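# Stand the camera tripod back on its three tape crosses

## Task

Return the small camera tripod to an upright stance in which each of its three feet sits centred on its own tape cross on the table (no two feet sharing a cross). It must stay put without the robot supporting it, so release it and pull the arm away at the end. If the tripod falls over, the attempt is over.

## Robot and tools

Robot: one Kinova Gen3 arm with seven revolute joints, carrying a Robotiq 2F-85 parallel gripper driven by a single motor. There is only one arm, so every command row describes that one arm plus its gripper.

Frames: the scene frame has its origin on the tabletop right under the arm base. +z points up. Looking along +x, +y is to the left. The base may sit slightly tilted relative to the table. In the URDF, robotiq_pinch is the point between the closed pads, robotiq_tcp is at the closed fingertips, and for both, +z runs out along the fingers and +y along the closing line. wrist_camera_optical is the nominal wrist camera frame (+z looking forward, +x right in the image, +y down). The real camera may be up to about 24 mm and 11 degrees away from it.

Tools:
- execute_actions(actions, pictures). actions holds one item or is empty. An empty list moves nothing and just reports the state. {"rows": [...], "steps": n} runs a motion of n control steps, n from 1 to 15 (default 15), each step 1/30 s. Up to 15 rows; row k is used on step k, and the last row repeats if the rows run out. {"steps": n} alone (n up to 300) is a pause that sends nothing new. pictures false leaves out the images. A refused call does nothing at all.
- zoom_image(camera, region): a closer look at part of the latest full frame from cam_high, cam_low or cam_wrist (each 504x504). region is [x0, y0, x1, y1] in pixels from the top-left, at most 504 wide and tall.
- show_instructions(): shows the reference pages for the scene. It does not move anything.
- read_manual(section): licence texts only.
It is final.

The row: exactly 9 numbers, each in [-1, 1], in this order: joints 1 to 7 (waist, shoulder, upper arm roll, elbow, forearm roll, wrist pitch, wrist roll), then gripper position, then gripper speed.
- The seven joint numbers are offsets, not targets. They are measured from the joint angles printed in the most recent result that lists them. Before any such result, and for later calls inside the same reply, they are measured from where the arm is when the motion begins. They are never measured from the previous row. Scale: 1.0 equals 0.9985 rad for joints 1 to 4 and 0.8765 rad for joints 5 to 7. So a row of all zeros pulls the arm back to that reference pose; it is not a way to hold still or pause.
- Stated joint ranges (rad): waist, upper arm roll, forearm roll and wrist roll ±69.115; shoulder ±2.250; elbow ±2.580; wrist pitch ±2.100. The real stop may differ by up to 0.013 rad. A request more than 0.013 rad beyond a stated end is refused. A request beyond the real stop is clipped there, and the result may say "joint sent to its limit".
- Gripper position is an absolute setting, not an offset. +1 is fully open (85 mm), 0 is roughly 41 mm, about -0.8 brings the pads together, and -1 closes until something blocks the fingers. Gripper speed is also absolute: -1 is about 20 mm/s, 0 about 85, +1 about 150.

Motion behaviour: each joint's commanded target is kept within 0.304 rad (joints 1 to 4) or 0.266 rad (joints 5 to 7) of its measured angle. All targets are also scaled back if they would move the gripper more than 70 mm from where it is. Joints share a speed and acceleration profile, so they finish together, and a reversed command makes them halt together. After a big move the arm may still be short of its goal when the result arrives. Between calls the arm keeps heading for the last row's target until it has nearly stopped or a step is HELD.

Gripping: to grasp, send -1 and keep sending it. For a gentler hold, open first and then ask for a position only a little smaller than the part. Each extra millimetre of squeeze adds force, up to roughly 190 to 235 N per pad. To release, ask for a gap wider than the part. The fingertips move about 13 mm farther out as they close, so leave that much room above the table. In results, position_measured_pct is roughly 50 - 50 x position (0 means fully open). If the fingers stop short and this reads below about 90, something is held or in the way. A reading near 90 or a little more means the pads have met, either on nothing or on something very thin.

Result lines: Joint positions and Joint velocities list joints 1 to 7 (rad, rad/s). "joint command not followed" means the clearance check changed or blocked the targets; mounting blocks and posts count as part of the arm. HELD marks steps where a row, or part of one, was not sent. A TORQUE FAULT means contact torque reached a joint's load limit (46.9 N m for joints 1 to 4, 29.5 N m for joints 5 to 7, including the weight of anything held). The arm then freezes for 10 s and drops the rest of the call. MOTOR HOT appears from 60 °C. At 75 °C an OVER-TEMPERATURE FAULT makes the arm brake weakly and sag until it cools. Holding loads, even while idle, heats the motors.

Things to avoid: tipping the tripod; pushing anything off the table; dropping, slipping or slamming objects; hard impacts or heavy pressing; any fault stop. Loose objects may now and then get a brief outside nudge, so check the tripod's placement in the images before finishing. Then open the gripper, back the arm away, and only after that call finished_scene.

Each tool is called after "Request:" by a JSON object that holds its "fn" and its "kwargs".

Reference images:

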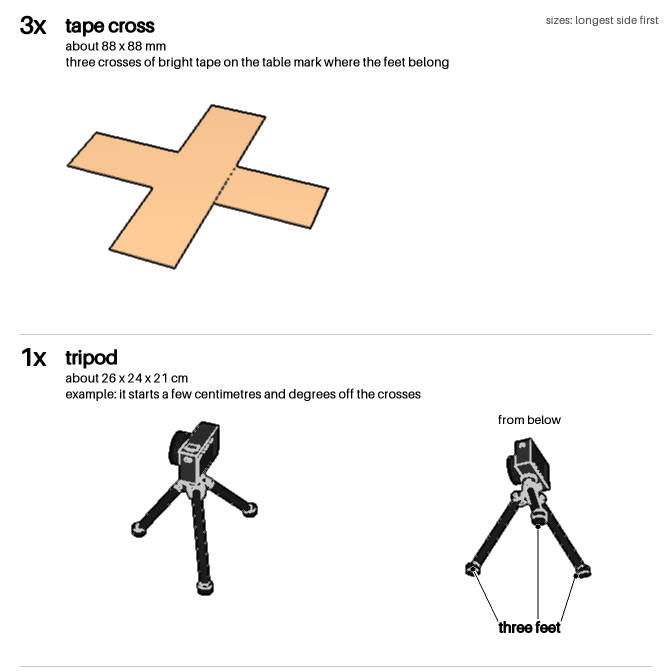

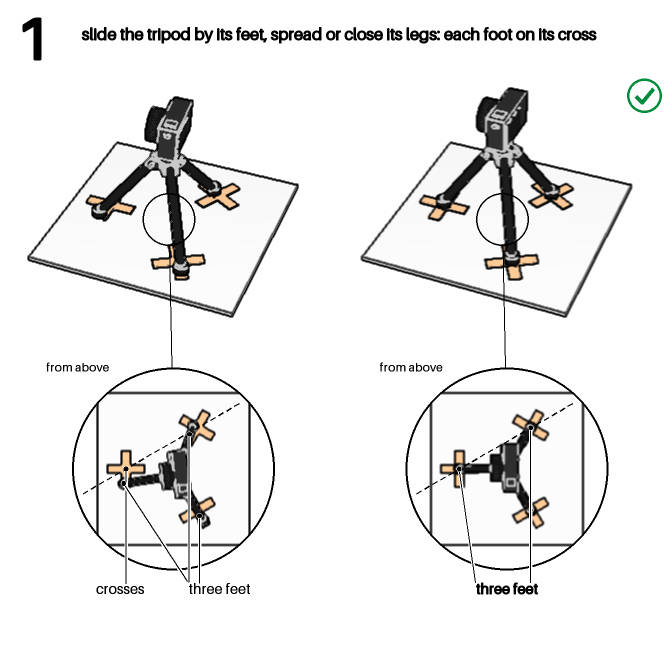

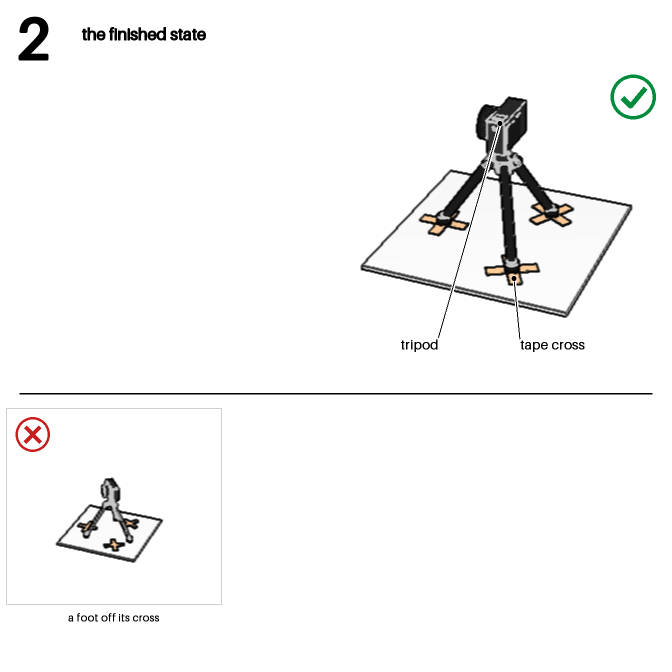

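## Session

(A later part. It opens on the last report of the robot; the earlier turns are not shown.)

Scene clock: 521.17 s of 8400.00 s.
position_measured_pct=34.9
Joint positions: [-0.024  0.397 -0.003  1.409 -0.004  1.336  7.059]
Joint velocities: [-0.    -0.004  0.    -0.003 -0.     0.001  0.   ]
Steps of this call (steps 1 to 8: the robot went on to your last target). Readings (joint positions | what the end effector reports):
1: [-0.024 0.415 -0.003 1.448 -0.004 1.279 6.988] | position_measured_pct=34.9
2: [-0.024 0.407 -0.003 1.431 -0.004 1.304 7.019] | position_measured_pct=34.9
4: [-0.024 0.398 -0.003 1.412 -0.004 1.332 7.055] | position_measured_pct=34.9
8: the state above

Request:
{"fn": "execute_actions", "kwargs": {"actions": [{"rows": [[0.3906,0.06,0,-0.0954,0,0.04,1.0,0.3,0.3]], "steps": 15}], "pictures": false}}

Request:
{"fn": "execute_actions", "kwargs": {"actions": [{"steps": 12}], "pictures": false}}

Scene clock: 529.83 s of 8400.00 s.
position_measured_pct=34.9
Joint positions: [ 0.296  0.447 -0.002  1.329 -0.003  1.365  7.438]
Joint velocities: [ 0.428  0.058 -0.001 -0.1   -0.002  0.04   1.216]
From where the robot then was, a joint's target lay farther than a number of 1.0 reaches, so one or more steps of this call were cut to that.
Steps of this call (steps 1 to 30: the robot went on to your last target; steps 31 to 90: nothing new was sent; then 5.17 s passed at rest; steps 91 to 105: all 15 steps of this action). Readings (joint positions | what the end effector reports):
91: [-0.023 0.396 -0.004 1.409 -0.004 1.336 7.059] | position_measured_pct=34.9
92: [-0.017 0.398 -0.005 1.407 -0.005 1.337 7.063] | position_measured_pct=34.9
94: [0.012 0.403 -0.006 1.399 -0.005 1.340 7.085] | position_measured_pct=34.9
98: [0.123 0.422 -0.005 1.369 -0.005 1.350 7.179] | position_measured_pct=34.9
105: the state above

Scene clock: 530.23 s of 8400.00 s.
position_measured_pct=34.9
Joint positions: [ 0.363  0.456 -0.003  1.314 -0.004  1.371  7.91 ]
Joint velocities: [ 0.042  0.006  0.003 -0.009  0.002  0.003  0.687]
Steps of this call (steps 1 to 12: the robot went on to your last target). Readings (joint positions | what the end effector reports):
1: [0.309 0.448 -0.002 1.326 -0.003 1.367 7.479] | position_measured_pct=34.9
2: [0.319 0.450 -0.002 1.323 -0.004 1.368 7.519] | position_measured_pct=34.9
4: [0.335 0.452 -0.003 1.320 -0.004 1.369 7.601] | position_measured_pct=34.9
8: [0.353 0.455 -0.003 1.316 -0.004 1.370 7.763] | position_measured_pct=34.9
12: the state above

Request:
{"fn": "execute_actions", "kwargs": {"actions": [{"rows": [[0.003,0.0048,0,0.0092,0,-0.0159,1.0,0.3,0.3],[0.003,0.0096,0,0.0184,0,-0.0318,1.0,0.3,0.3],[0.003,0.0144,0,0.0275,0,-0.0477,1.0,0.3,0.3],[0.003,0.0192,0,0.0367,0,-0.0636,1.0,0.3,0.3],[0.003,0.024,0,0.0459,0,-0.0795,1.0,0.3,0.3],[0.003,0.0288,0,0.0551,0,-0.0954,1.0,0.3,0.3],[0.003,0.0336,0,0.0643,0,-0.1113,1.0,0.3,0.3],[0.003,0.0384,0,0.0734,0,-0.1272,1.0,0.3,0.3],[0.003,0.0432,0,0.0826,0,-0.1431,1.0,0.3,0.3],[0.003,0.048,0,0.0918,0,-0.159,1.0,0.3,0.3],[0.003,0.0528,0,0.101,0,-0.1749,1.0,0.3,0.3],[0.003,0.0576,0,0.1102,0,-0.1908,1.0,0.3,0.3],[0.003,0.0624,0,0.1193,0,-0.2067,1.0,0.3,0.3],[0.003,0.0672,0,0.1285,0,-0.2226,1.0,0.3,0.3],[0.003,0.072,0,0.1377,0,-0.2385,1.0,0.3,0.3]], "steps": 15}], "pictures": false}}

Request:
{"fn": "execute_actions", "kwargs": {"actions": [{"steps": 15}], "pictures": false}}

Scene clock: 539.13 s of 8400.00 s.
position_measured_pct=34.9
Joint positions: [ 0.366  0.502 -0.003  1.401 -0.004  1.239  8.436]
Joint velocities: [ 0.001  0.142 -0.     0.272  0.    -0.414  1.216]
Steps of this call (steps 1 to 30: the robot went on to your last target; steps 31 to 90: nothing new was sent; then 5.40 s passed at rest; steps 91 to 105: all 15 steps of this action). Readings (joint positions | what the end effector reports):
91: [0.366 0.457 -0.003 1.314 -0.004 1.371 7.937] | position_measured_pct=34.9
92: [0.366 0.457 -0.003 1.314 -0.004 1.371 7.945] | position_measured_pct=34.9
94: [0.366 0.458 -0.003 1.316 -0.004 1.367 7.992] | position_measured_pct=34.9
98: [0.366 0.469 -0.003 1.339 -0.004 1.334 8.152] | position_measured_pct=34.9
105: the state above

Scene clock: 539.63 s of 8400.00 s.
position_measured_pct=34.9
Joint positions: [ 0.366  0.528 -0.003  1.452 -0.004  1.162  8.787]
Joint velocities: [ 0.     0.001  0.001  0.    -0.     0.     0.   ]
Steps of this call (steps 1 to 15: the robot went on to your last target). Readings (joint positions | what the end effector reports):
1: [0.366 0.506 -0.003 1.410 -0.004 1.225 8.477] | position_measured_pct=34.9
2: [0.366 0.511 -0.003 1.418 -0.004 1.213 8.518] | position_measured_pct=34.9
4: [0.366 0.517 -0.003 1.430 -0.004 1.194 8.599] | position_measured_pct=34.9
8: [0.366 0.526 -0.003 1.448 -0.004 1.168 8.752] | position_measured_pct=34.9
15: the state above

Request:
{"fn": "execute_actions", "kwargs": {"actions": [{"rows": [[0,0.0716,0,0.1372,0,-0.2384,0.448,0.3,0.3]], "steps": 15}], "pictures": false}}

Request:
{"fn": "execute_actions", "kwargs": {"actions": [{"steps": 10}]}}

Scene clock: 542.80 s of 8400.00 s.
position_measured_pct=34.9
Joint positions: [ 0.366  0.599 -0.003  1.588 -0.004  0.954  9.179]
Joint velocities: [ 0.     0.003  0.001  0.005 -0.    -0.013  0.015]
Steps of this call (steps 1 to 15: the robot went on to your last target; steps 16 to 80: nothing new was sent; steps 81 to 95: all 15 steps of this action). Readings (joint positions | what the end effector reports):
81: [0.366 0.528 -0.003 1.452 -0.004 1.161 8.788] | position_measured_pct=34.9
82: [0.366 0.531 -0.003 1.456 -0.004 1.155 8.796] | position_measured_pct=34.9
84: [0.366 0.544 -0.003 1.481 -0.004 1.117 8.844] | position_measured_pct=34.9
88: [0.366 0.575 -0.003 1.542 -0.004 1.024 9.003] | position_measured_pct=34.9
95: the state above

Scene clock: 543.13 s of 8400.00 s.
position_measured_pct=34.9
Joint positions: [ 0.366  0.599 -0.003  1.589 -0.004  0.953  9.179]
Joint velocities: [ 0.001  0.001  0.     0.     0.    -0.002  0.   ]
Steps of this call (steps 1 to 10: the robot went on to your last target). Readings (joint positions | what the end effector reports):
1: [0.366 0.599 -0.003 1.588 -0.004 0.953 9.179] | position_measured_pct=34.9
2: [0.366 0.599 -0.003 1.588 -0.004 0.953 9.179] | position_measured_pct=34.9
4: [0.366 0.599 -0.003 1.589 -0.004 0.953 9.179] | position_measured_pct=34.9
8: [0.366 0.599 -0.003 1.589 -0.004 0.953 9.179] | position_measured_pct=34.9
10: the state above

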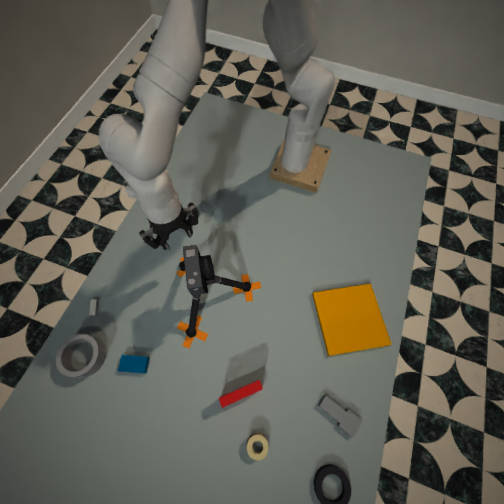

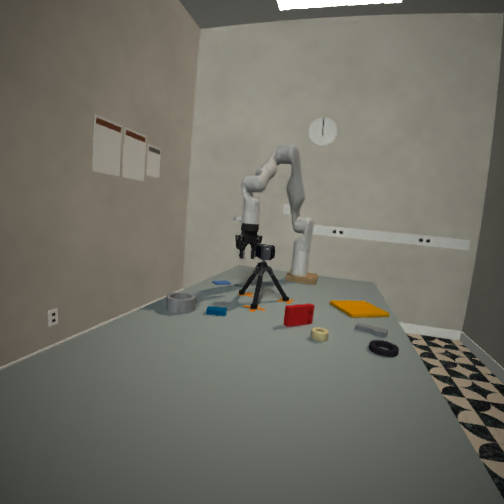

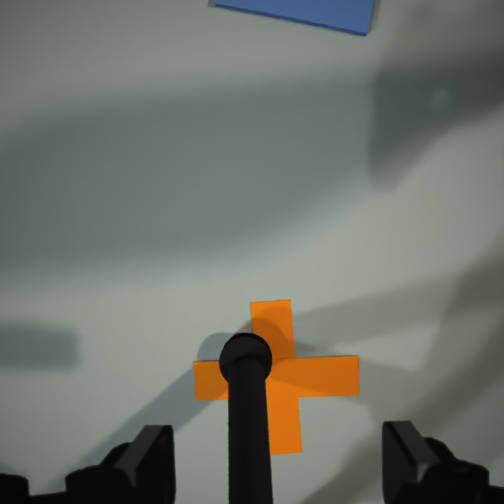

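Request:
{"fn": "zoom_image", "kwargs": {"camera": "cam_high", "region": [130, 220, 290, 360]}}

Region (130, 220, 290, 360) of cam_high's 504x504 image, scaled by 3.150, with more detail than that image has; it fills the top 441 rows of this view, and the rest is white.

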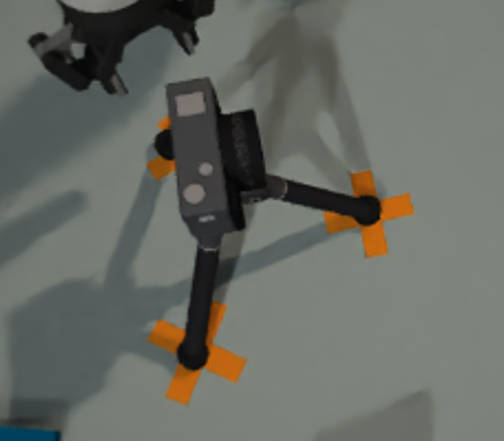

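Request:
{"fn": "execute_actions", "kwargs": {"actions": [{"rows": [[0,0.1728,0,0.0142,0,-0.2123,0.08,0.3,0.3]], "steps": 15}], "pictures": false}}

Request:
{"fn": "execute_actions", "kwargs": {"actions": [{"steps": 8}]}}

Scene clock: 624.67 s of 8400.00 s.
position_measured_pct=34.9
Joint positions: [ 0.366  0.769 -0.003  1.603 -0.004  0.767  9.25 ]
Joint velocities: [ 0.     0.024  0.001 -0.003  0.     0.     0.   ]
Steps of this call (steps 1 to 15: the robot went on to your last target; steps 16 to 90: nothing new was sent; then 78.03 s passed at rest; steps 91 to 105: all 15 steps of this action). Readings (joint positions | what the end effector reports):
91: [0.366 0.600 -0.003 1.589 -0.004 0.953 9.180] | position_measured_pct=34.9
92: [0.366 0.606 -0.003 1.588 -0.004 0.948 9.181] | position_measured_pct=34.9
94: [0.366 0.634 -0.003 1.590 -0.004 0.921 9.191] | position_measured_pct=34.9
98: [0.366 0.731 -0.003 1.599 -0.004 0.813 9.232] | position_measured_pct=34.9
105: the state above

Scene clock: 624.93 s of 8400.00 s.
position_measured_pct=34.9
Joint positions: [ 0.366  0.772 -0.003  1.603 -0.004  0.767  9.25 ]
Joint velocities: [-0.     0.002  0.001 -0.001 -0.     0.     0.   ]
Steps of this call (steps 1 to 8: the robot went on to your last target). Readings (joint positions | what the end effector reports):
1: [0.366 0.770 -0.003 1.603 -0.004 0.767 9.250] | position_measured_pct=34.9
2: [0.366 0.771 -0.003 1.603 -0.004 0.767 9.250] | position_measured_pct=34.9
4: [0.366 0.771 -0.003 1.603 -0.004 0.767 9.250] | position_measured_pct=34.9
8: the state above

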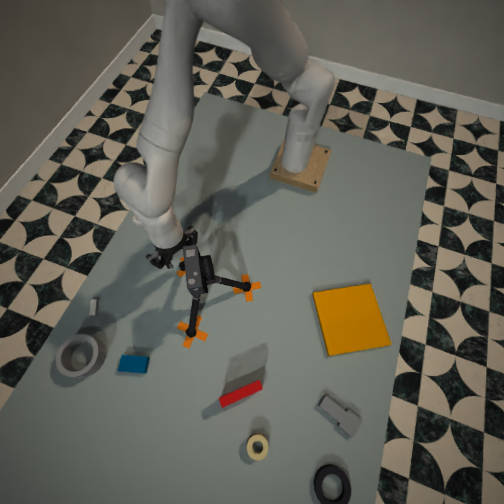

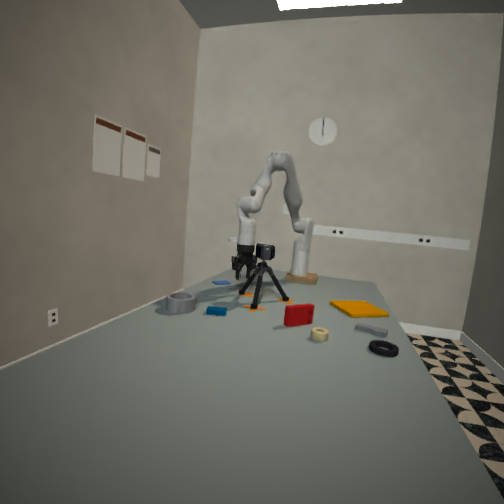

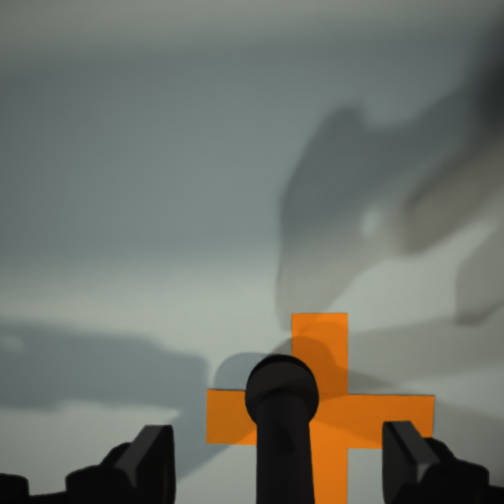

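Request:
{"fn": "execute_actions", "kwargs": {"actions": [{"rows": [[0,0.1078,0,0.0207,0,-0.1468,0,0.3,0.3]], "steps": 15}], "pictures": false}}

Request:
{"fn": "execute_actions", "kwargs": {"actions": [{"steps": 6}]}}

Scene clock: 628.57 s of 8400.00 s.
position_measured_pct=34.9
Joint positions: [ 0.366  0.878 -0.003  1.623 -0.004  0.638  9.25 ]
Joint velocities: [ 0.     0.01  -0.001  0.    -0.     0.    -0.   ]
Steps of this call (steps 1 to 15: the robot went on to your last target; steps 16 to 90: nothing new was sent; then 0.13 s passed at rest; steps 91 to 105: all 15 steps of this action). Readings (joint positions | what the end effector reports):
91: [0.366 0.773 -0.003 1.603 -0.004 0.766 9.249] | position_measured_pct=34.9
92: [0.366 0.778 -0.003 1.603 -0.004 0.761 9.249] | position_measured_pct=34.9
94: [0.366 0.806 -0.003 1.607 -0.004 0.731 9.250] | position_measured_pct=34.9
98: [0.366 0.871 -0.003 1.623 -0.004 0.648 9.249] | position_measured_pct=34.9
105: the state above

Scene clock: 628.77 s of 8400.00 s.
position_measured_pct=34.9
Joint positions: [ 0.366  0.879 -0.003  1.623 -0.004  0.638  9.25 ]
Joint velocities: [-0.     0.002  0.    -0.     0.     0.002 -0.001]
Steps of this call (steps 1 to 6: the robot went on to your last target). Readings (joint positions | what the end effector reports):
1: [0.366 0.879 -0.003 1.623 -0.004 0.638 9.250] | position_measured_pct=34.9
2: [0.366 0.879 -0.003 1.623 -0.004 0.638 9.250] | position_measured_pct=34.9
4: [0.366 0.879 -0.003 1.623 -0.004 0.638 9.250] | position_measured_pct=34.9
6: the state above

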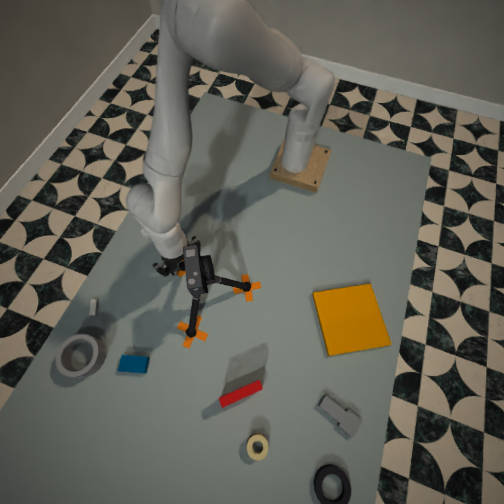

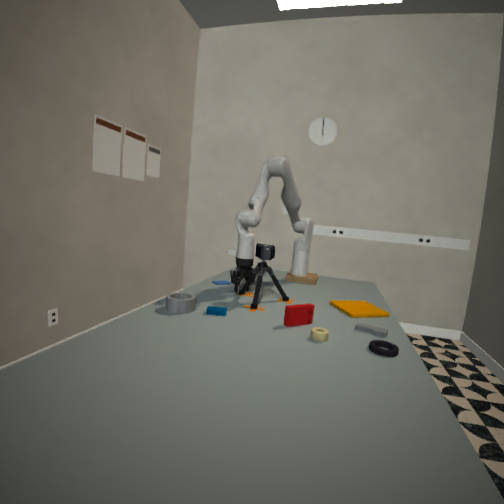

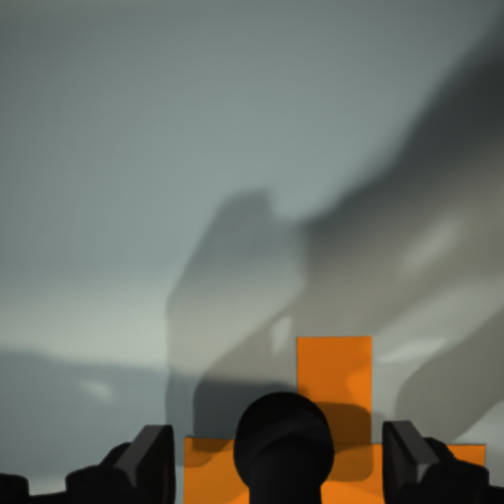

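Request:
{"fn": "execute_actions", "kwargs": {"actions": [{"rows": [[0,0,0,0,0,0,0,-0.36,-0.3]], "steps": 15}], "pictures": false}}

Request:
{"fn": "execute_actions", "kwargs": {"actions": [{"steps": 10}]}}

Scene clock: 631.00 s of 8400.00 s.
position_measured_pct=63.1
Joint positions: [ 0.366  0.879 -0.003  1.625 -0.004  0.64   9.249]
Joint velocities: [-0.004 -0.008 -0.005  0.025 -0.002  0.029 -0.001]
Steps of this call (steps 1 to 15: the robot went on to your last target; steps 16 to 52: nothing new was sent; steps 53 to 67: all 15 steps of this action). Readings (joint positions | what the end effector reports):
53: [0.366 0.879 -0.003 1.623 -0.004 0.638 9.250] | position_measured_pct=34.9
54: [0.366 0.879 -0.003 1.623 -0.004 0.638 9.250] | position_measured_pct=35.3
56: [0.366 0.879 -0.003 1.623 -0.004 0.638 9.250] | position_measured_pct=38.1
60: [0.366 0.879 -0.003 1.623 -0.004 0.638 9.250] | position_measured_pct=46.8
67: the state above

Scene clock: 631.33 s of 8400.00 s.
position_measured_pct=66.7
Joint positions: [ 0.366  0.878 -0.003  1.625 -0.004  0.64   9.249]
Joint velocities: [ 0.001 -0.     0.     0.     0.    -0.002  0.   ]
Steps of this call (steps 1 to 10: the robot went on to your last target). Readings (joint positions | what the end effector reports):
1: [0.366 0.879 -0.003 1.625 -0.004 0.640 9.249] | position_measured_pct=65.1
2: [0.366 0.879 -0.003 1.625 -0.004 0.640 9.249] | position_measured_pct=65.9
4: [0.366 0.878 -0.003 1.625 -0.004 0.640 9.249] | position_measured_pct=66.7
8: [0.366 0.878 -0.003 1.625 -0.004 0.640 9.249] | position_measured_pct=66.7
10: the state above

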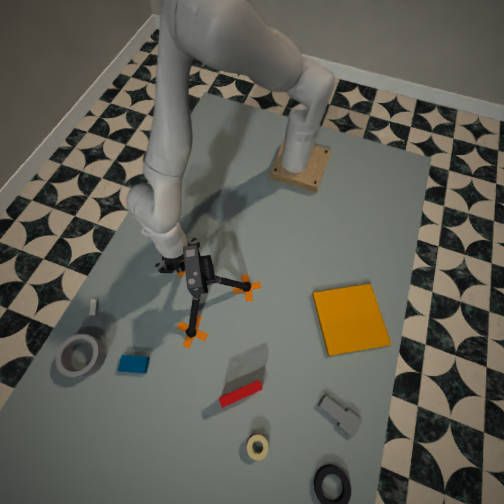

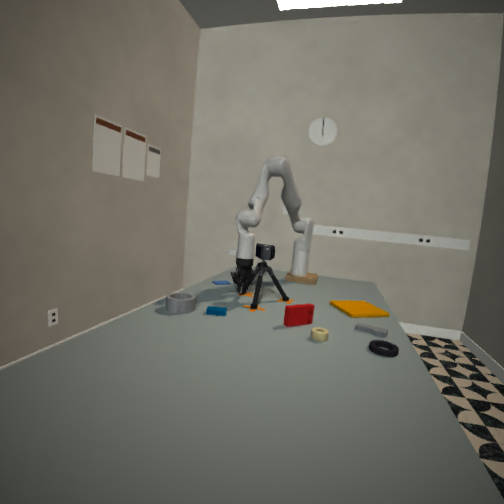

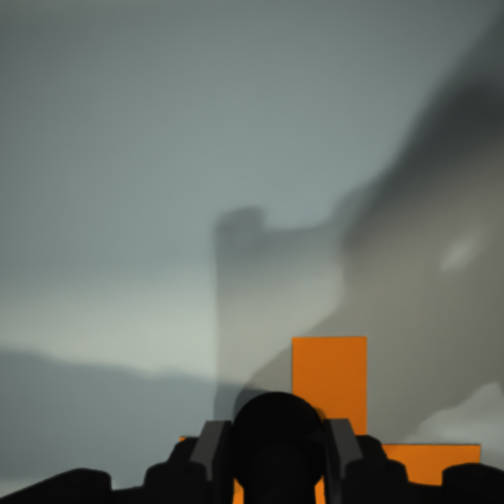

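Request:
{"fn": "execute_actions", "kwargs": {"actions": [{"rows": [[-0.00087,-0.00083,0,0.00226,0,-0.00163,-0.0052,-0.36,-0.3],[-0.00173,-0.00165,0,0.00452,0,-0.00325,-0.0103,-0.36,-0.3],[-0.0026,-0.00248,0,0.00678,0,-0.00488,-0.0155,-0.36,-0.3],[-0.00347,-0.00331,0,0.00904,0,-0.00651,-0.0207,-0.36,-0.3],[-0.00433,-0.00413,0,0.0113,0,-0.00813,-0.0259,-0.36,-0.3],[-0.0052,-0.00496,0,0.01356,0,-0.00976,-0.031,-0.36,-0.3],[-0.00607,-0.00579,0,0.01582,0,-0.01139,-0.0362,-0.36,-0.3],[-0.00693,-0.00661,0,0.01808,0,-0.01301,-0.0414,-0.36,-0.3],[-0.0078,-0.00744,0,0.02034,0,-0.01464,-0.0466,-0.36,-0.3],[-0.00867,-0.00827,0,0.0226,0,-0.01627,-0.0517,-0.36,-0.3],[-0.00953,-0.00909,0,0.02486,0,-0.01789,-0.0569,-0.36,-0.3],[-0.0104,-0.00992,0,0.02712,0,-0.01952,-0.0621,-0.36,-0.3],[-0.01127,-0.01075,0,0.02938,0,-0.02115,-0.0673,-0.36,-0.3],[-0.01213,-0.01157,0,0.03164,0,-0.02277,-0.0724,-0.36,-0.3],[-0.013,-0.0124,0,0.0339,0,-0.0244,-0.0776,-0.36,-0.3]], "steps": 15}], "pictures": false}}

Request:
{"fn": "execute_actions", "kwargs": {"actions": [{"steps": 12}]}}

Request:
{"fn": "zoom_image", "kwargs": {"camera": "cam_high", "region": [130, 220, 290, 360]}}

Scene clock: 649.13 s of 8400.00 s.
position_measured_pct=66.7
Joint positions: [ 0.356  0.867 -0.002  1.655 -0.003  0.62   9.188]
Joint velocities: [-0.024 -0.025  0.001  0.068  0.    -0.045 -0.134]
Steps of this call (steps 1 to 15: the robot went on to your last target; steps 16 to 90: nothing new was sent; then 14.30 s passed at rest; steps 91 to 105: all 15 steps of this action). Readings (joint positions | what the end effector reports):
91: [0.366 0.878 -0.003 1.625 -0.004 0.640 9.249] | position_measured_pct=66.7
92: [0.365 0.877 -0.003 1.627 -0.004 0.639 9.246] | position_measured_pct=66.7
94: [0.364 0.876 -0.002 1.631 -0.004 0.636 9.238] | position_measured_pct=66.7
98: [0.361 0.873 -0.002 1.639 -0.003 0.630 9.220] | position_measured_pct=66.7
105: the state above

Scene clock: 649.53 s of 8400.00 s.
position_measured_pct=66.7
Joint positions: [ 0.355  0.866 -0.001  1.658 -0.003  0.618  9.182]
Joint velocities: [-0.     0.    -0.     0.001  0.    -0.     0.   ]
Steps of this call (steps 1 to 12: the robot went on to your last target). Readings (joint positions | what the end effector reports):
1: [0.355 0.867 -0.002 1.657 -0.003 0.619 9.184] | position_measured_pct=66.7
2: [0.355 0.866 -0.002 1.657 -0.003 0.619 9.182] | position_measured_pct=66.7
4: [0.355 0.866 -0.002 1.658 -0.003 0.618 9.182] | position_measured_pct=66.7
8: [0.355 0.866 -0.002 1.658 -0.003 0.618 9.182] | position_measured_pct=66.7
12: the state above

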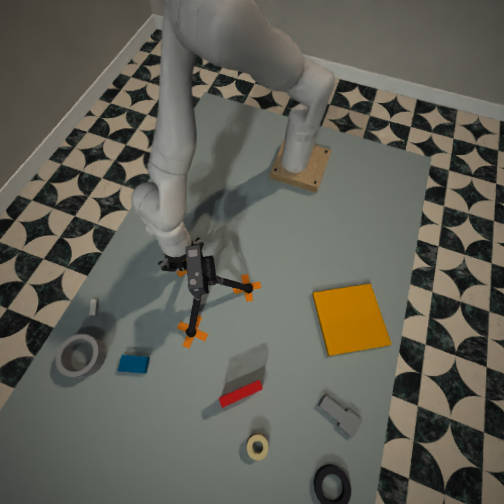

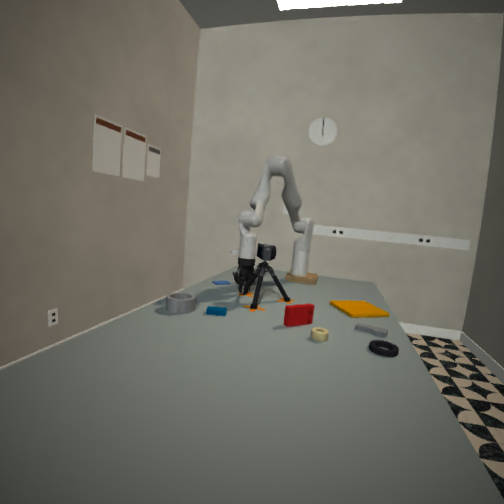

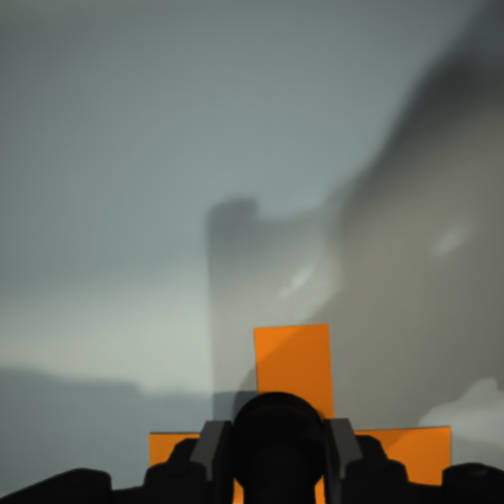

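Region (130, 220, 290, 360) of cam_high's 504x504 image, scaled by 3.150, with more detail than that image has; it fills the top 441 rows of this view, and the rest is white.

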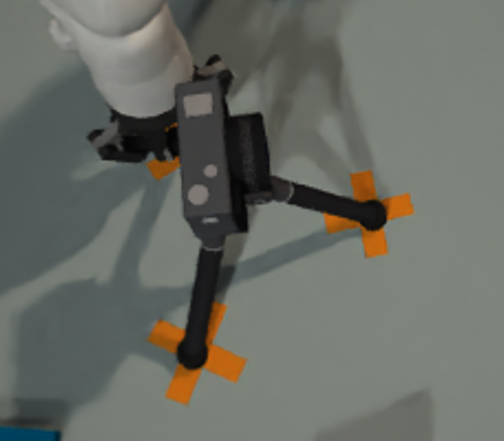

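Request:
{"fn": "execute_actions", "kwargs": {"actions": [{"rows": [[-0.0026,-0.00054,0,0.0015,0,-0.0011,-0.001,-0.36,-0.3],[-0.0032,-0.00108,0,0.003,0,-0.0022,-0.002,-0.36,-0.3],[-0.0038,-0.00162,0,0.0045,0,-0.0033,-0.003,-0.36,-0.3],[-0.0044,-0.00216,0,0.006,0,-0.0044,-0.004,-0.36,-0.3],[-0.005,-0.0027,0,0.0075,0,-0.0055,-0.005,-0.36,-0.3],[-0.0044,-0.0034,0,0.0094,0,-0.0069,-0.0072,-0.36,-0.3],[-0.0038,-0.0041,0,0.0113,0,-0.0083,-0.0094,-0.36,-0.3],[-0.0032,-0.0048,0,0.0132,0,-0.0096,-0.0116,-0.36,-0.3],[-0.0026,-0.0055,0,0.0151,0,-0.011,-0.0138,-0.36,-0.3],[-0.002,-0.0062,0,0.017,0,-0.0124,-0.016,-0.36,-0.3],[-0.0014,-0.0068,0,0.0189,0,-0.0138,-0.0182,-0.36,-0.3],[-0.0008,-0.0075,0,0.0208,0,-0.0152,-0.0204,-0.36,-0.3],[-0.0002,-0.0082,0,0.0227,0,-0.0165,-0.0226,-0.36,-0.3],[0.0004,-0.0089,0,0.0246,0,-0.0179,-0.0248,-0.36,-0.3],[0.001,-0.0096,0,0.0265,0,-0.0193,-0.027,-0.36,-0.3]], "steps": 15}], "pictures": false}}

Request:
{"fn": "execute_actions", "kwargs": {"actions": [{"steps": 12}]}}

Request:
{"fn": "zoom_image", "kwargs": {"camera": "cam_high", "region": [130, 220, 290, 360]}}

Scene clock: 665.80 s of 8400.00 s.
position_measured_pct=66.7
Joint positions: [ 0.355  0.858 -0.001  1.681 -0.003  0.602  9.161]
Joint velocities: [ 0.014 -0.021 -0.003  0.057 -0.003 -0.038 -0.058]
Steps of this call (steps 1 to 15: the robot went on to your last target; steps 16 to 90: nothing new was sent; then 12.77 s passed at rest; steps 91 to 105: all 15 steps of this action). Readings (joint positions | what the end effector reports):
91: [0.354 0.866 -0.001 1.658 -0.003 0.618 9.182] | position_measured_pct=66.7
92: [0.353 0.866 -0.001 1.659 -0.002 0.617 9.181] | position_measured_pct=66.7
94: [0.352 0.865 -0.000 1.662 -0.002 0.615 9.180] | position_measured_pct=66.7
98: [0.352 0.862 -0.000 1.668 -0.002 0.611 9.174] | position_measured_pct=66.7
105: the state above

Scene clock: 666.20 s of 8400.00 s.
position_measured_pct=66.7
Joint positions: [ 0.356  0.857 -0.001  1.684 -0.003  0.601  9.158]
Joint velocities: [0.    0.    0.001 0.001 0.    0.001 0.   ]
Steps of this call (steps 1 to 12: the robot went on to your last target). Readings (joint positions | what the end effector reports):
1: [0.356 0.857 -0.001 1.683 -0.003 0.601 9.159] | position_measured_pct=66.7
2: [0.356 0.857 -0.001 1.683 -0.003 0.601 9.158] | position_measured_pct=66.7
4: [0.356 0.857 -0.001 1.684 -0.003 0.601 9.158] | position_measured_pct=66.7
8: [0.356 0.857 -0.001 1.684 -0.003 0.601 9.158] | position_measured_pct=66.7
12: the state above

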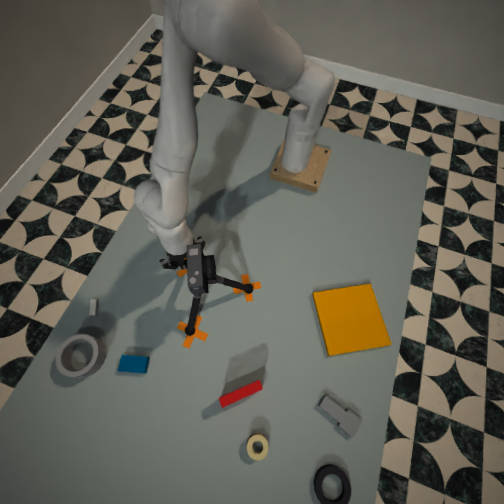

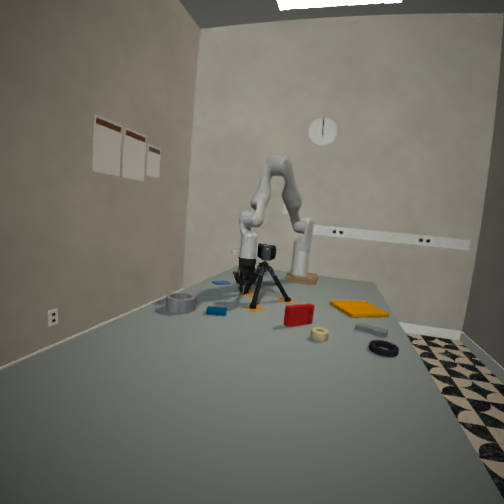

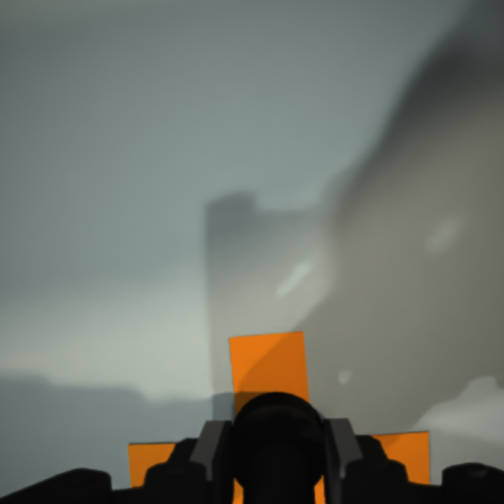

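Region (130, 220, 290, 360) of cam_high's 504x504 image, scaled by 3.150, with more detail than that image has; it fills the top 441 rows of this view, and the rest is white.

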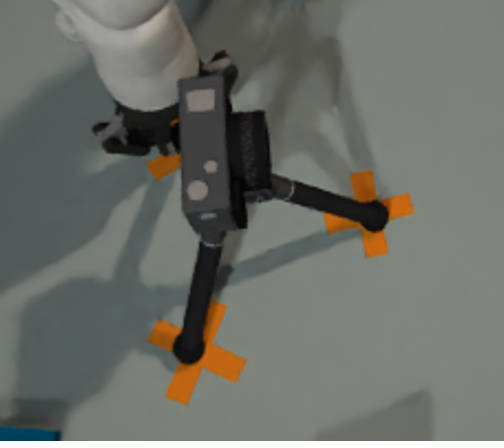

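Request:
{"fn": "execute_actions", "kwargs": {"actions": [{"rows": [[-0.0035,0.00029,0,-0.0008,0,0.0006,-0.0021,-0.36,-0.3],[-0.0054,0.00058,0,-0.0016,0,0.0012,-0.0042,-0.36,-0.3],[-0.0072,0.00087,0,-0.0024,0,0.0018,-0.0063,-0.36,-0.3],[-0.0091,0.00115,0,-0.0032,0,0.0024,-0.0083,-0.36,-0.3],[-0.0109,0.00144,0,-0.004,0,0.0029,-0.0104,-0.36,-0.3],[-0.0128,0.00173,0,-0.0048,0,0.0035,-0.0125,-0.36,-0.3],[-0.0146,0.00202,0,-0.0056,0,0.0041,-0.0146,-0.36,-0.3],[-0.0165,0.00231,0,-0.0065,0,0.0047,-0.0167,-0.36,-0.3],[-0.0183,0.0026,0,-0.0073,0,0.0053,-0.0188,-0.36,-0.3],[-0.0202,0.00289,0,-0.0081,0,0.0059,-0.0209,-0.36,-0.3],[-0.022,0.00318,0,-0.0089,0,0.0065,-0.023,-0.36,-0.3],[-0.0239,0.00346,0,-0.0097,0,0.0071,-0.025,-0.36,-0.3],[-0.0257,0.00375,0,-0.0105,0,0.0077,-0.0271,-0.36,-0.3],[-0.0276,0.00404,0,-0.0113,0,0.0082,-0.0292,-0.36,-0.3],[-0.0295,0.00433,0,-0.0121,0,0.0088,-0.0313,-0.36,-0.3]], "steps": 15}], "pictures": false}}

Request:
{"fn": "execute_actions", "kwargs": {"actions": [{"steps": 12}]}}

Request:
{"fn": "zoom_image", "kwargs": {"camera": "cam_high", "region": [130, 220, 290, 360]}}

Scene clock: 679.67 s of 8400.00 s.
position_measured_pct=66.7
Joint positions: [ 0.332  0.861  0.002  1.673 -0.001  0.609  9.133]
Joint velocities: [-0.054  0.007  0.002 -0.022  0.002  0.017 -0.055]
Steps of this call (steps 1 to 15: the robot went on to your last target; steps 16 to 90: nothing new was sent; then 9.97 s passed at rest; steps 91 to 105: all 15 steps of this action). Readings (joint positions | what the end effector reports):
91: [0.355 0.857 -0.001 1.684 -0.003 0.601 9.158] | position_measured_pct=66.7
92: [0.353 0.857 -0.000 1.683 -0.002 0.601 9.157] | position_measured_pct=66.7
94: [0.350 0.858 0.001 1.682 -0.001 0.603 9.153] | position_measured_pct=66.7
98: [0.344 0.859 0.001 1.679 -0.001 0.605 9.146] | position_measured_pct=66.7
105: the state above

Scene clock: 680.07 s of 8400.00 s.
position_measured_pct=66.7
Joint positions: [ 0.329  0.861  0.002  1.672 -0.001  0.61   9.131]
Joint velocities: [-0.     0.    -0.001 -0.     0.     0.    -0.001]
Steps of this call (steps 1 to 12: the robot went on to your last target). Readings (joint positions | what the end effector reports):
1: [0.330 0.861 0.002 1.673 -0.001 0.609 9.132] | position_measured_pct=66.7
2: [0.330 0.861 0.001 1.673 -0.001 0.610 9.131] | position_measured_pct=66.7
4: [0.330 0.861 0.001 1.673 -0.001 0.610 9.131] | position_measured_pct=66.7
8: [0.329 0.861 0.002 1.672 -0.001 0.610 9.131] | position_measured_pct=66.7
12: the state above

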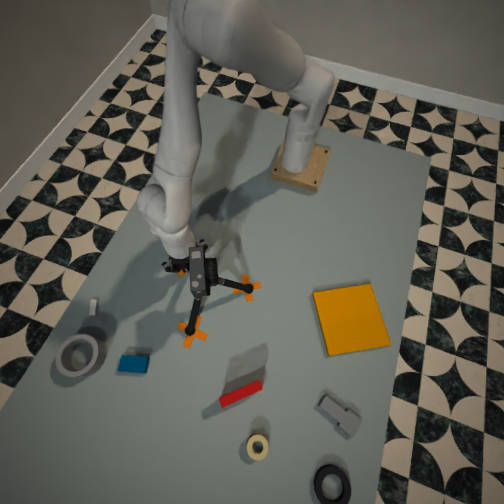

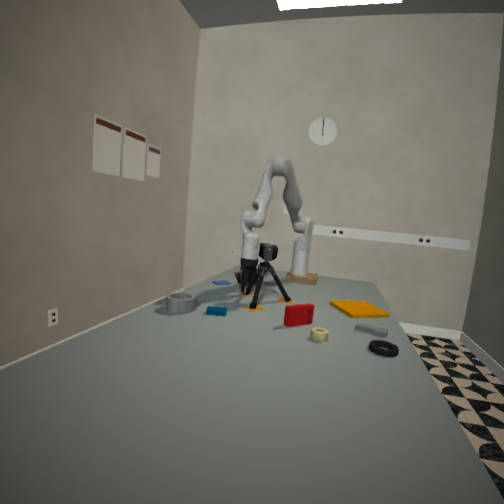

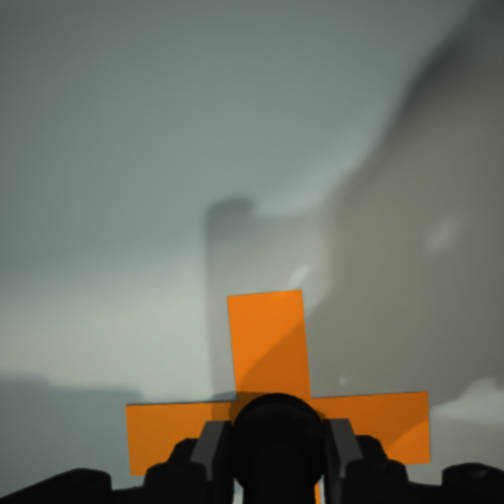

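Region (130, 220, 290, 360) of cam_high's 504x504 image, scaled by 3.150, with more detail than that image has; it fills the top 441 rows of this view, and the rest is white.

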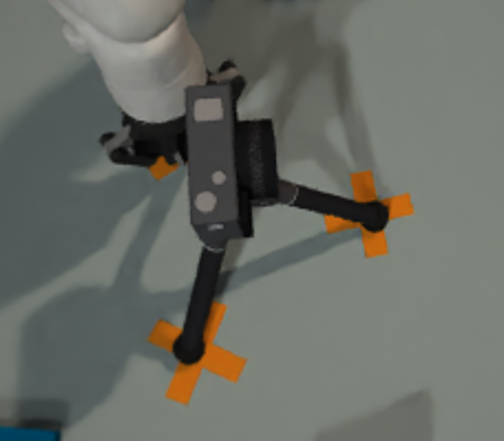

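Request:
{"fn": "execute_actions", "kwargs": {"actions": [{"rows": [[-0.003,0,-0.003,0,-0.0023,0,0,-0.36,-0.3],[-0.0037,0,-0.003,-0.0004,-0.0023,0,0,-0.36,-0.3],[-0.0044,0.0002,-0.003,-0.0008,-0.0023,0.0004,-0.002,-0.36,-0.3],[-0.005,0.0003,-0.003,-0.0012,-0.0023,0.0007,-0.003,-0.36,-0.3],[-0.0057,0.0005,-0.003,-0.0015,-0.0023,0.001,-0.0035,-0.36,-0.3]], "steps": 15}]}}

Scene clock: 685.73 s of 8400.00 s.
position_measured_pct=66.7
Joint positions: [ 0.326  0.861  0.001  1.671 -0.002  0.611  9.128]
Joint velocities: [-0.     0.    -0.    -0.     0.    -0.001  0.   ]
Steps of this call (steps 1 to 15: the robot went on to your last target; steps 16 to 90: nothing new was sent; then 2.17 s passed at rest; steps 91 to 105: all 15 steps of this action). Readings (joint positions | what the end effector reports):
91: [0.329 0.861 0.002 1.673 -0.001 0.610 9.131] | position_measured_pct=66.7
92: [0.329 0.861 0.002 1.673 -0.001 0.610 9.131] | position_measured_pct=66.7
94: [0.328 0.861 0.001 1.672 -0.002 0.610 9.130] | position_measured_pct=66.7
98: [0.326 0.861 0.001 1.671 -0.002 0.611 9.128] | position_measured_pct=66.7
105: the state above

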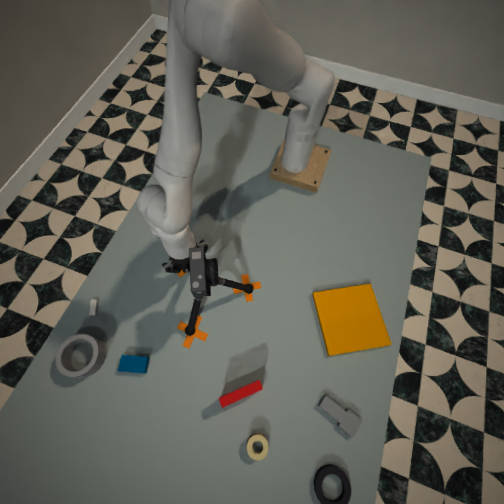

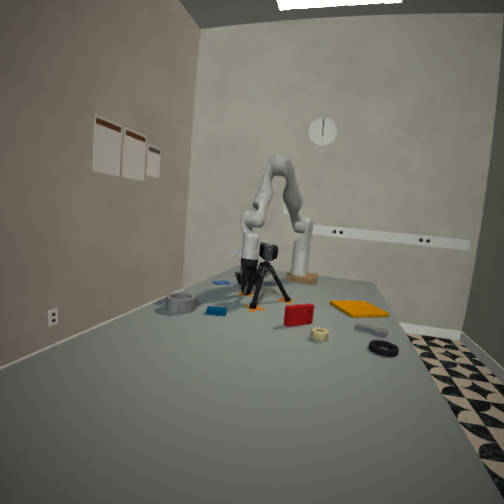

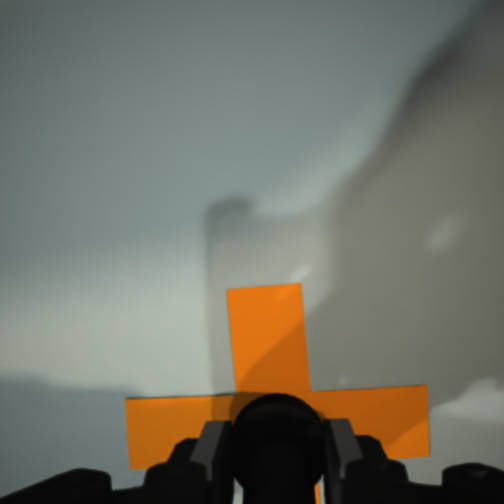

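Request:
{"fn": "execute_actions", "kwargs": {"actions": [{"rows": [[0,0,0,0,0,0,0,-0.36,0.3],[0,0,0,0,0,0,0,-0.36,0.3],[0,0,0,0,0,0,0,-0.36,0.3],[0,0,0,0,0,0,0,0.3,0.3]], "steps": 13}], "pictures": false}}

Request:
{"fn": "execute_actions", "kwargs": {"actions": [{"rows": [[0,-0.0175,0,-0.0055,0,0.026,0,0.3,0.3],[0,-0.0349,0,-0.011,0,0.052,0,0.3,0.3],[0,-0.0524,0,-0.0164,0,0.078,0,0.3,0.3],[0,-0.0698,0,-0.0219,0,0.104,0,0.3,0.3],[0,-0.0873,0,-0.0274,0,0.13,0,0.3,0.3],[0,-0.1048,0,-0.0329,0,0.156,0,0.3,0.3],[0,-0.1222,0,-0.0383,0,0.182,0,0.3,0.3],[0,-0.1397,0,-0.0438,0,0.208,0,0.3,0.3],[0,-0.1571,0,-0.0493,0,0.234,0,0.3,0.3],[0,-0.1746,0,-0.0548,0,0.26,0,0.3,0.3],[0,-0.1921,0,-0.0602,0,0.286,0,0.3,0.3],[0,-0.2095,0,-0.0657,0,0.312,0,0.3,0.3],[0,-0.227,0,-0.0712,0,0.338,0,0.3,0.3],[0,-0.2444,0,-0.0767,0,0.364,0,0.3,0.3],[0,-0.2619,0,-0.0821,0,0.39,0,0.3,0.3]], "steps": 15}], "pictures": false}}

Request:
{"fn": "execute_actions", "kwargs": {"actions": [{"steps": 10}]}}

Scene clock: 706.90 s of 8400.00 s.
position_measured_pct=40.1
Joint positions: [ 0.326  0.861  0.001  1.671 -0.002  0.611  9.128]
Joint velocities: [-0.001 -0.    -0.     0.     0.    -0.001  0.001]
Steps of this call (steps 1 to 15: the robot went on to your last target; steps 16 to 90: nothing new was sent; then 17.73 s passed at rest; steps 91 to 103: all 13 steps of this action). Readings (joint positions | what the end effector reports):
91: [0.327 0.861 0.001 1.671 -0.002 0.611 9.128] | position_measured_pct=66.7
92: [0.328 0.861 0.002 1.671 -0.002 0.611 9.128] | position_measured_pct=66.7
94: [0.327 0.861 0.002 1.671 -0.001 0.611 9.128] | position_measured_pct=66.7
98: [0.327 0.861 0.001 1.671 -0.002 0.611 9.128] | position_measured_pct=57.9
103: the state above

Scene clock: 707.40 s of 8400.00 s.
position_measured_pct=34.9
Joint positions: [ 0.326  0.646  0.001  1.604 -0.002  0.892  9.128]
Joint velocities: [ 0.    -0.519  0.001 -0.163  0.     0.679  0.   ]
Steps of this call (steps 1 to 15: all 15 steps of this action). Readings (joint positions | what the end effector reports):
1: [0.326 0.860 0.001 1.671 -0.002 0.612 9.128] | position_measured_pct=37.7
2: [0.326 0.855 0.001 1.670 -0.002 0.618 9.128] | position_measured_pct=36.5
4: [0.326 0.829 0.001 1.663 -0.002 0.649 9.128] | position_measured_pct=35.3
8: [0.326 0.766 0.001 1.642 -0.002 0.734 9.128] | position_measured_pct=34.9
15: the state above

Scene clock: 707.73 s of 8400.00 s.
position_measured_pct=34.9
Joint positions: [ 0.326  0.601  0.001  1.589 -0.002  0.953  9.128]
Joint velocities: [-0.    -0.009 -0.     0.     0.     0.     0.   ]
Steps of this call (steps 1 to 10: the robot went on to your last target). Readings (joint positions | what the end effector reports):
1: [0.326 0.629 0.001 1.598 -0.002 0.914 9.128] | position_measured_pct=34.9
2: [0.326 0.616 0.001 1.593 -0.002 0.933 9.128] | position_measured_pct=34.9
4: [0.326 0.604 0.001 1.589 -0.002 0.951 9.128] | position_measured_pct=34.9
8: [0.326 0.602 0.001 1.589 -0.002 0.953 9.128] | position_measured_pct=34.9
10: the state above

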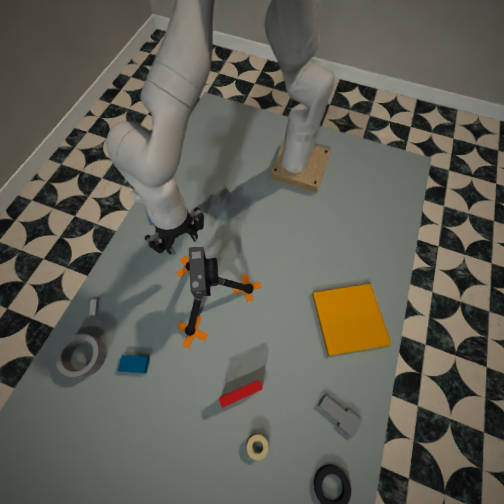

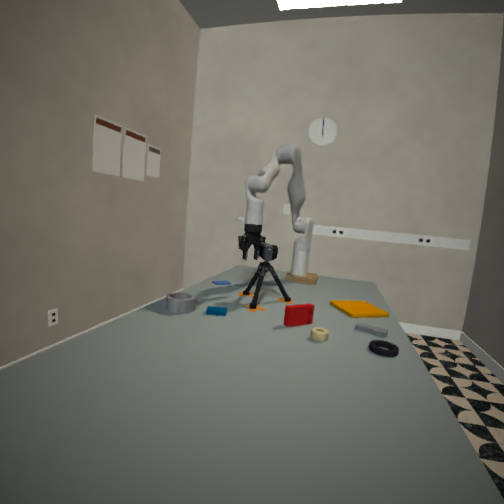

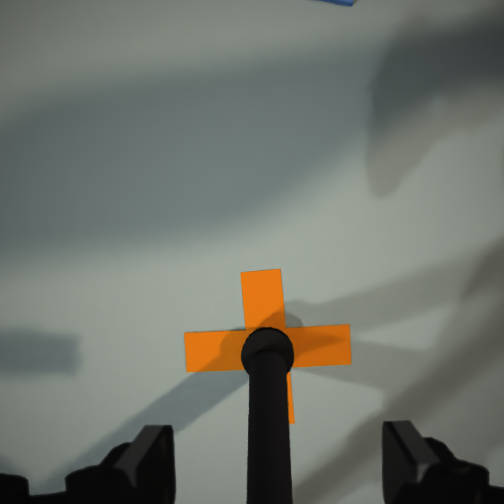

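Request:
{"fn": "execute_actions", "kwargs": {"actions": [{"rows": [[0,0.005,0,-0.0576,0,0.05,0.07,0.3,0.3],[0,0.015,0,-0.1153,0,0.1,0.14,0.3,0.3],[0,0.035,0,-0.1729,0,0.14,0.21,0.3,0.3],[0,0.06,0,-0.2305,0,0.175,0.28,0.3,0.3],[0,0.085,0,-0.2882,0,0.21,0.35,0.3,0.3],[0,0.11,0,-0.3458,0,0.245,0.42,0.3,0.3],[0,0.135,0,-0.4034,0,0.28,0.49,0.3,0.3],[0,0.16,0,-0.4611,0,0.315,0.56,0.3,0.3],[0,0.185,0,-0.5187,0,0.35,0.63,0.3,0.3],[0,0.21,0,-0.5763,0,0.385,0.7,0.3,0.3],[0,0.235,0,-0.634,0,0.42,0.77,0.3,0.3],[0,0.26,0,-0.6916,0,0.455,0.84,0.3,0.3],[0,0.29,0,-0.7492,0,0.49,0.91,0.3,0.3],[0,0.33,0,-0.8069,0,0.525,0.98,0.3,0.3],[0,0.3747,0,-0.8645,0,0.5564,1.0,0.3,0.3]], "steps": 15}], "pictures": false}}

Request:
{"fn": "execute_actions", "kwargs": {"actions": [{"steps": 15}], "pictures": false}}

Scene clock: 730.20 s of 8400.00 s.
position_measured_pct=34.9
Joint positions: [ 0.326  0.786  0.001  1.118 -0.002  1.271  9.563]
Joint velocities: [ 0.     0.951 -0.    -1.384 -0.     0.922  1.209]
From where the robot then was, a joint's target lay farther than a number of 1.0 reaches, so one or more steps of this call were cut to that.
Steps of this call (steps 1 to 30: the robot went on to your last target; steps 31 to 90: nothing new was sent; then 18.97 s passed at rest; steps 91 to 105: all 15 steps of this action). Readings (joint positions | what the end effector reports):
91: [0.326 0.600 0.001 1.589 -0.002 0.953 9.128] | position_measured_pct=34.9
92: [0.326 0.601 0.001 1.584 -0.002 0.957 9.133] | position_measured_pct=34.9
94: [0.326 0.605 0.001 1.558 -0.002 0.976 9.159] | position_measured_pct=34.9
98: [0.326 0.632 0.001 1.439 -0.002 1.060 9.283] | position_measured_pct=34.9
105: the state above

Scene clock: 730.70 s of 8400.00 s.
position_measured_pct=34.9
Joint positions: [ 0.326  0.971  0.001  0.727 -0.002  1.44  10.004]
Joint velocities: [ 0.001  0.027 -0.    -0.019  0.     0.004  0.001]
Steps of this call (steps 1 to 15: the robot went on to your last target). Readings (joint positions | what the end effector reports):
1: [0.326 0.818 0.001 1.071 -0.002 1.301 9.603] | position_measured_pct=34.9
2: [0.326 0.847 0.001 1.026 -0.002 1.328 9.644] | position_measured_pct=34.9
4: [0.326 0.891 0.001 0.937 -0.002 1.369 9.725] | position_measured_pct=34.9
8: [0.326 0.941 0.001 0.800 -0.002 1.414 9.888] | position_measured_pct=34.9
15: the state above


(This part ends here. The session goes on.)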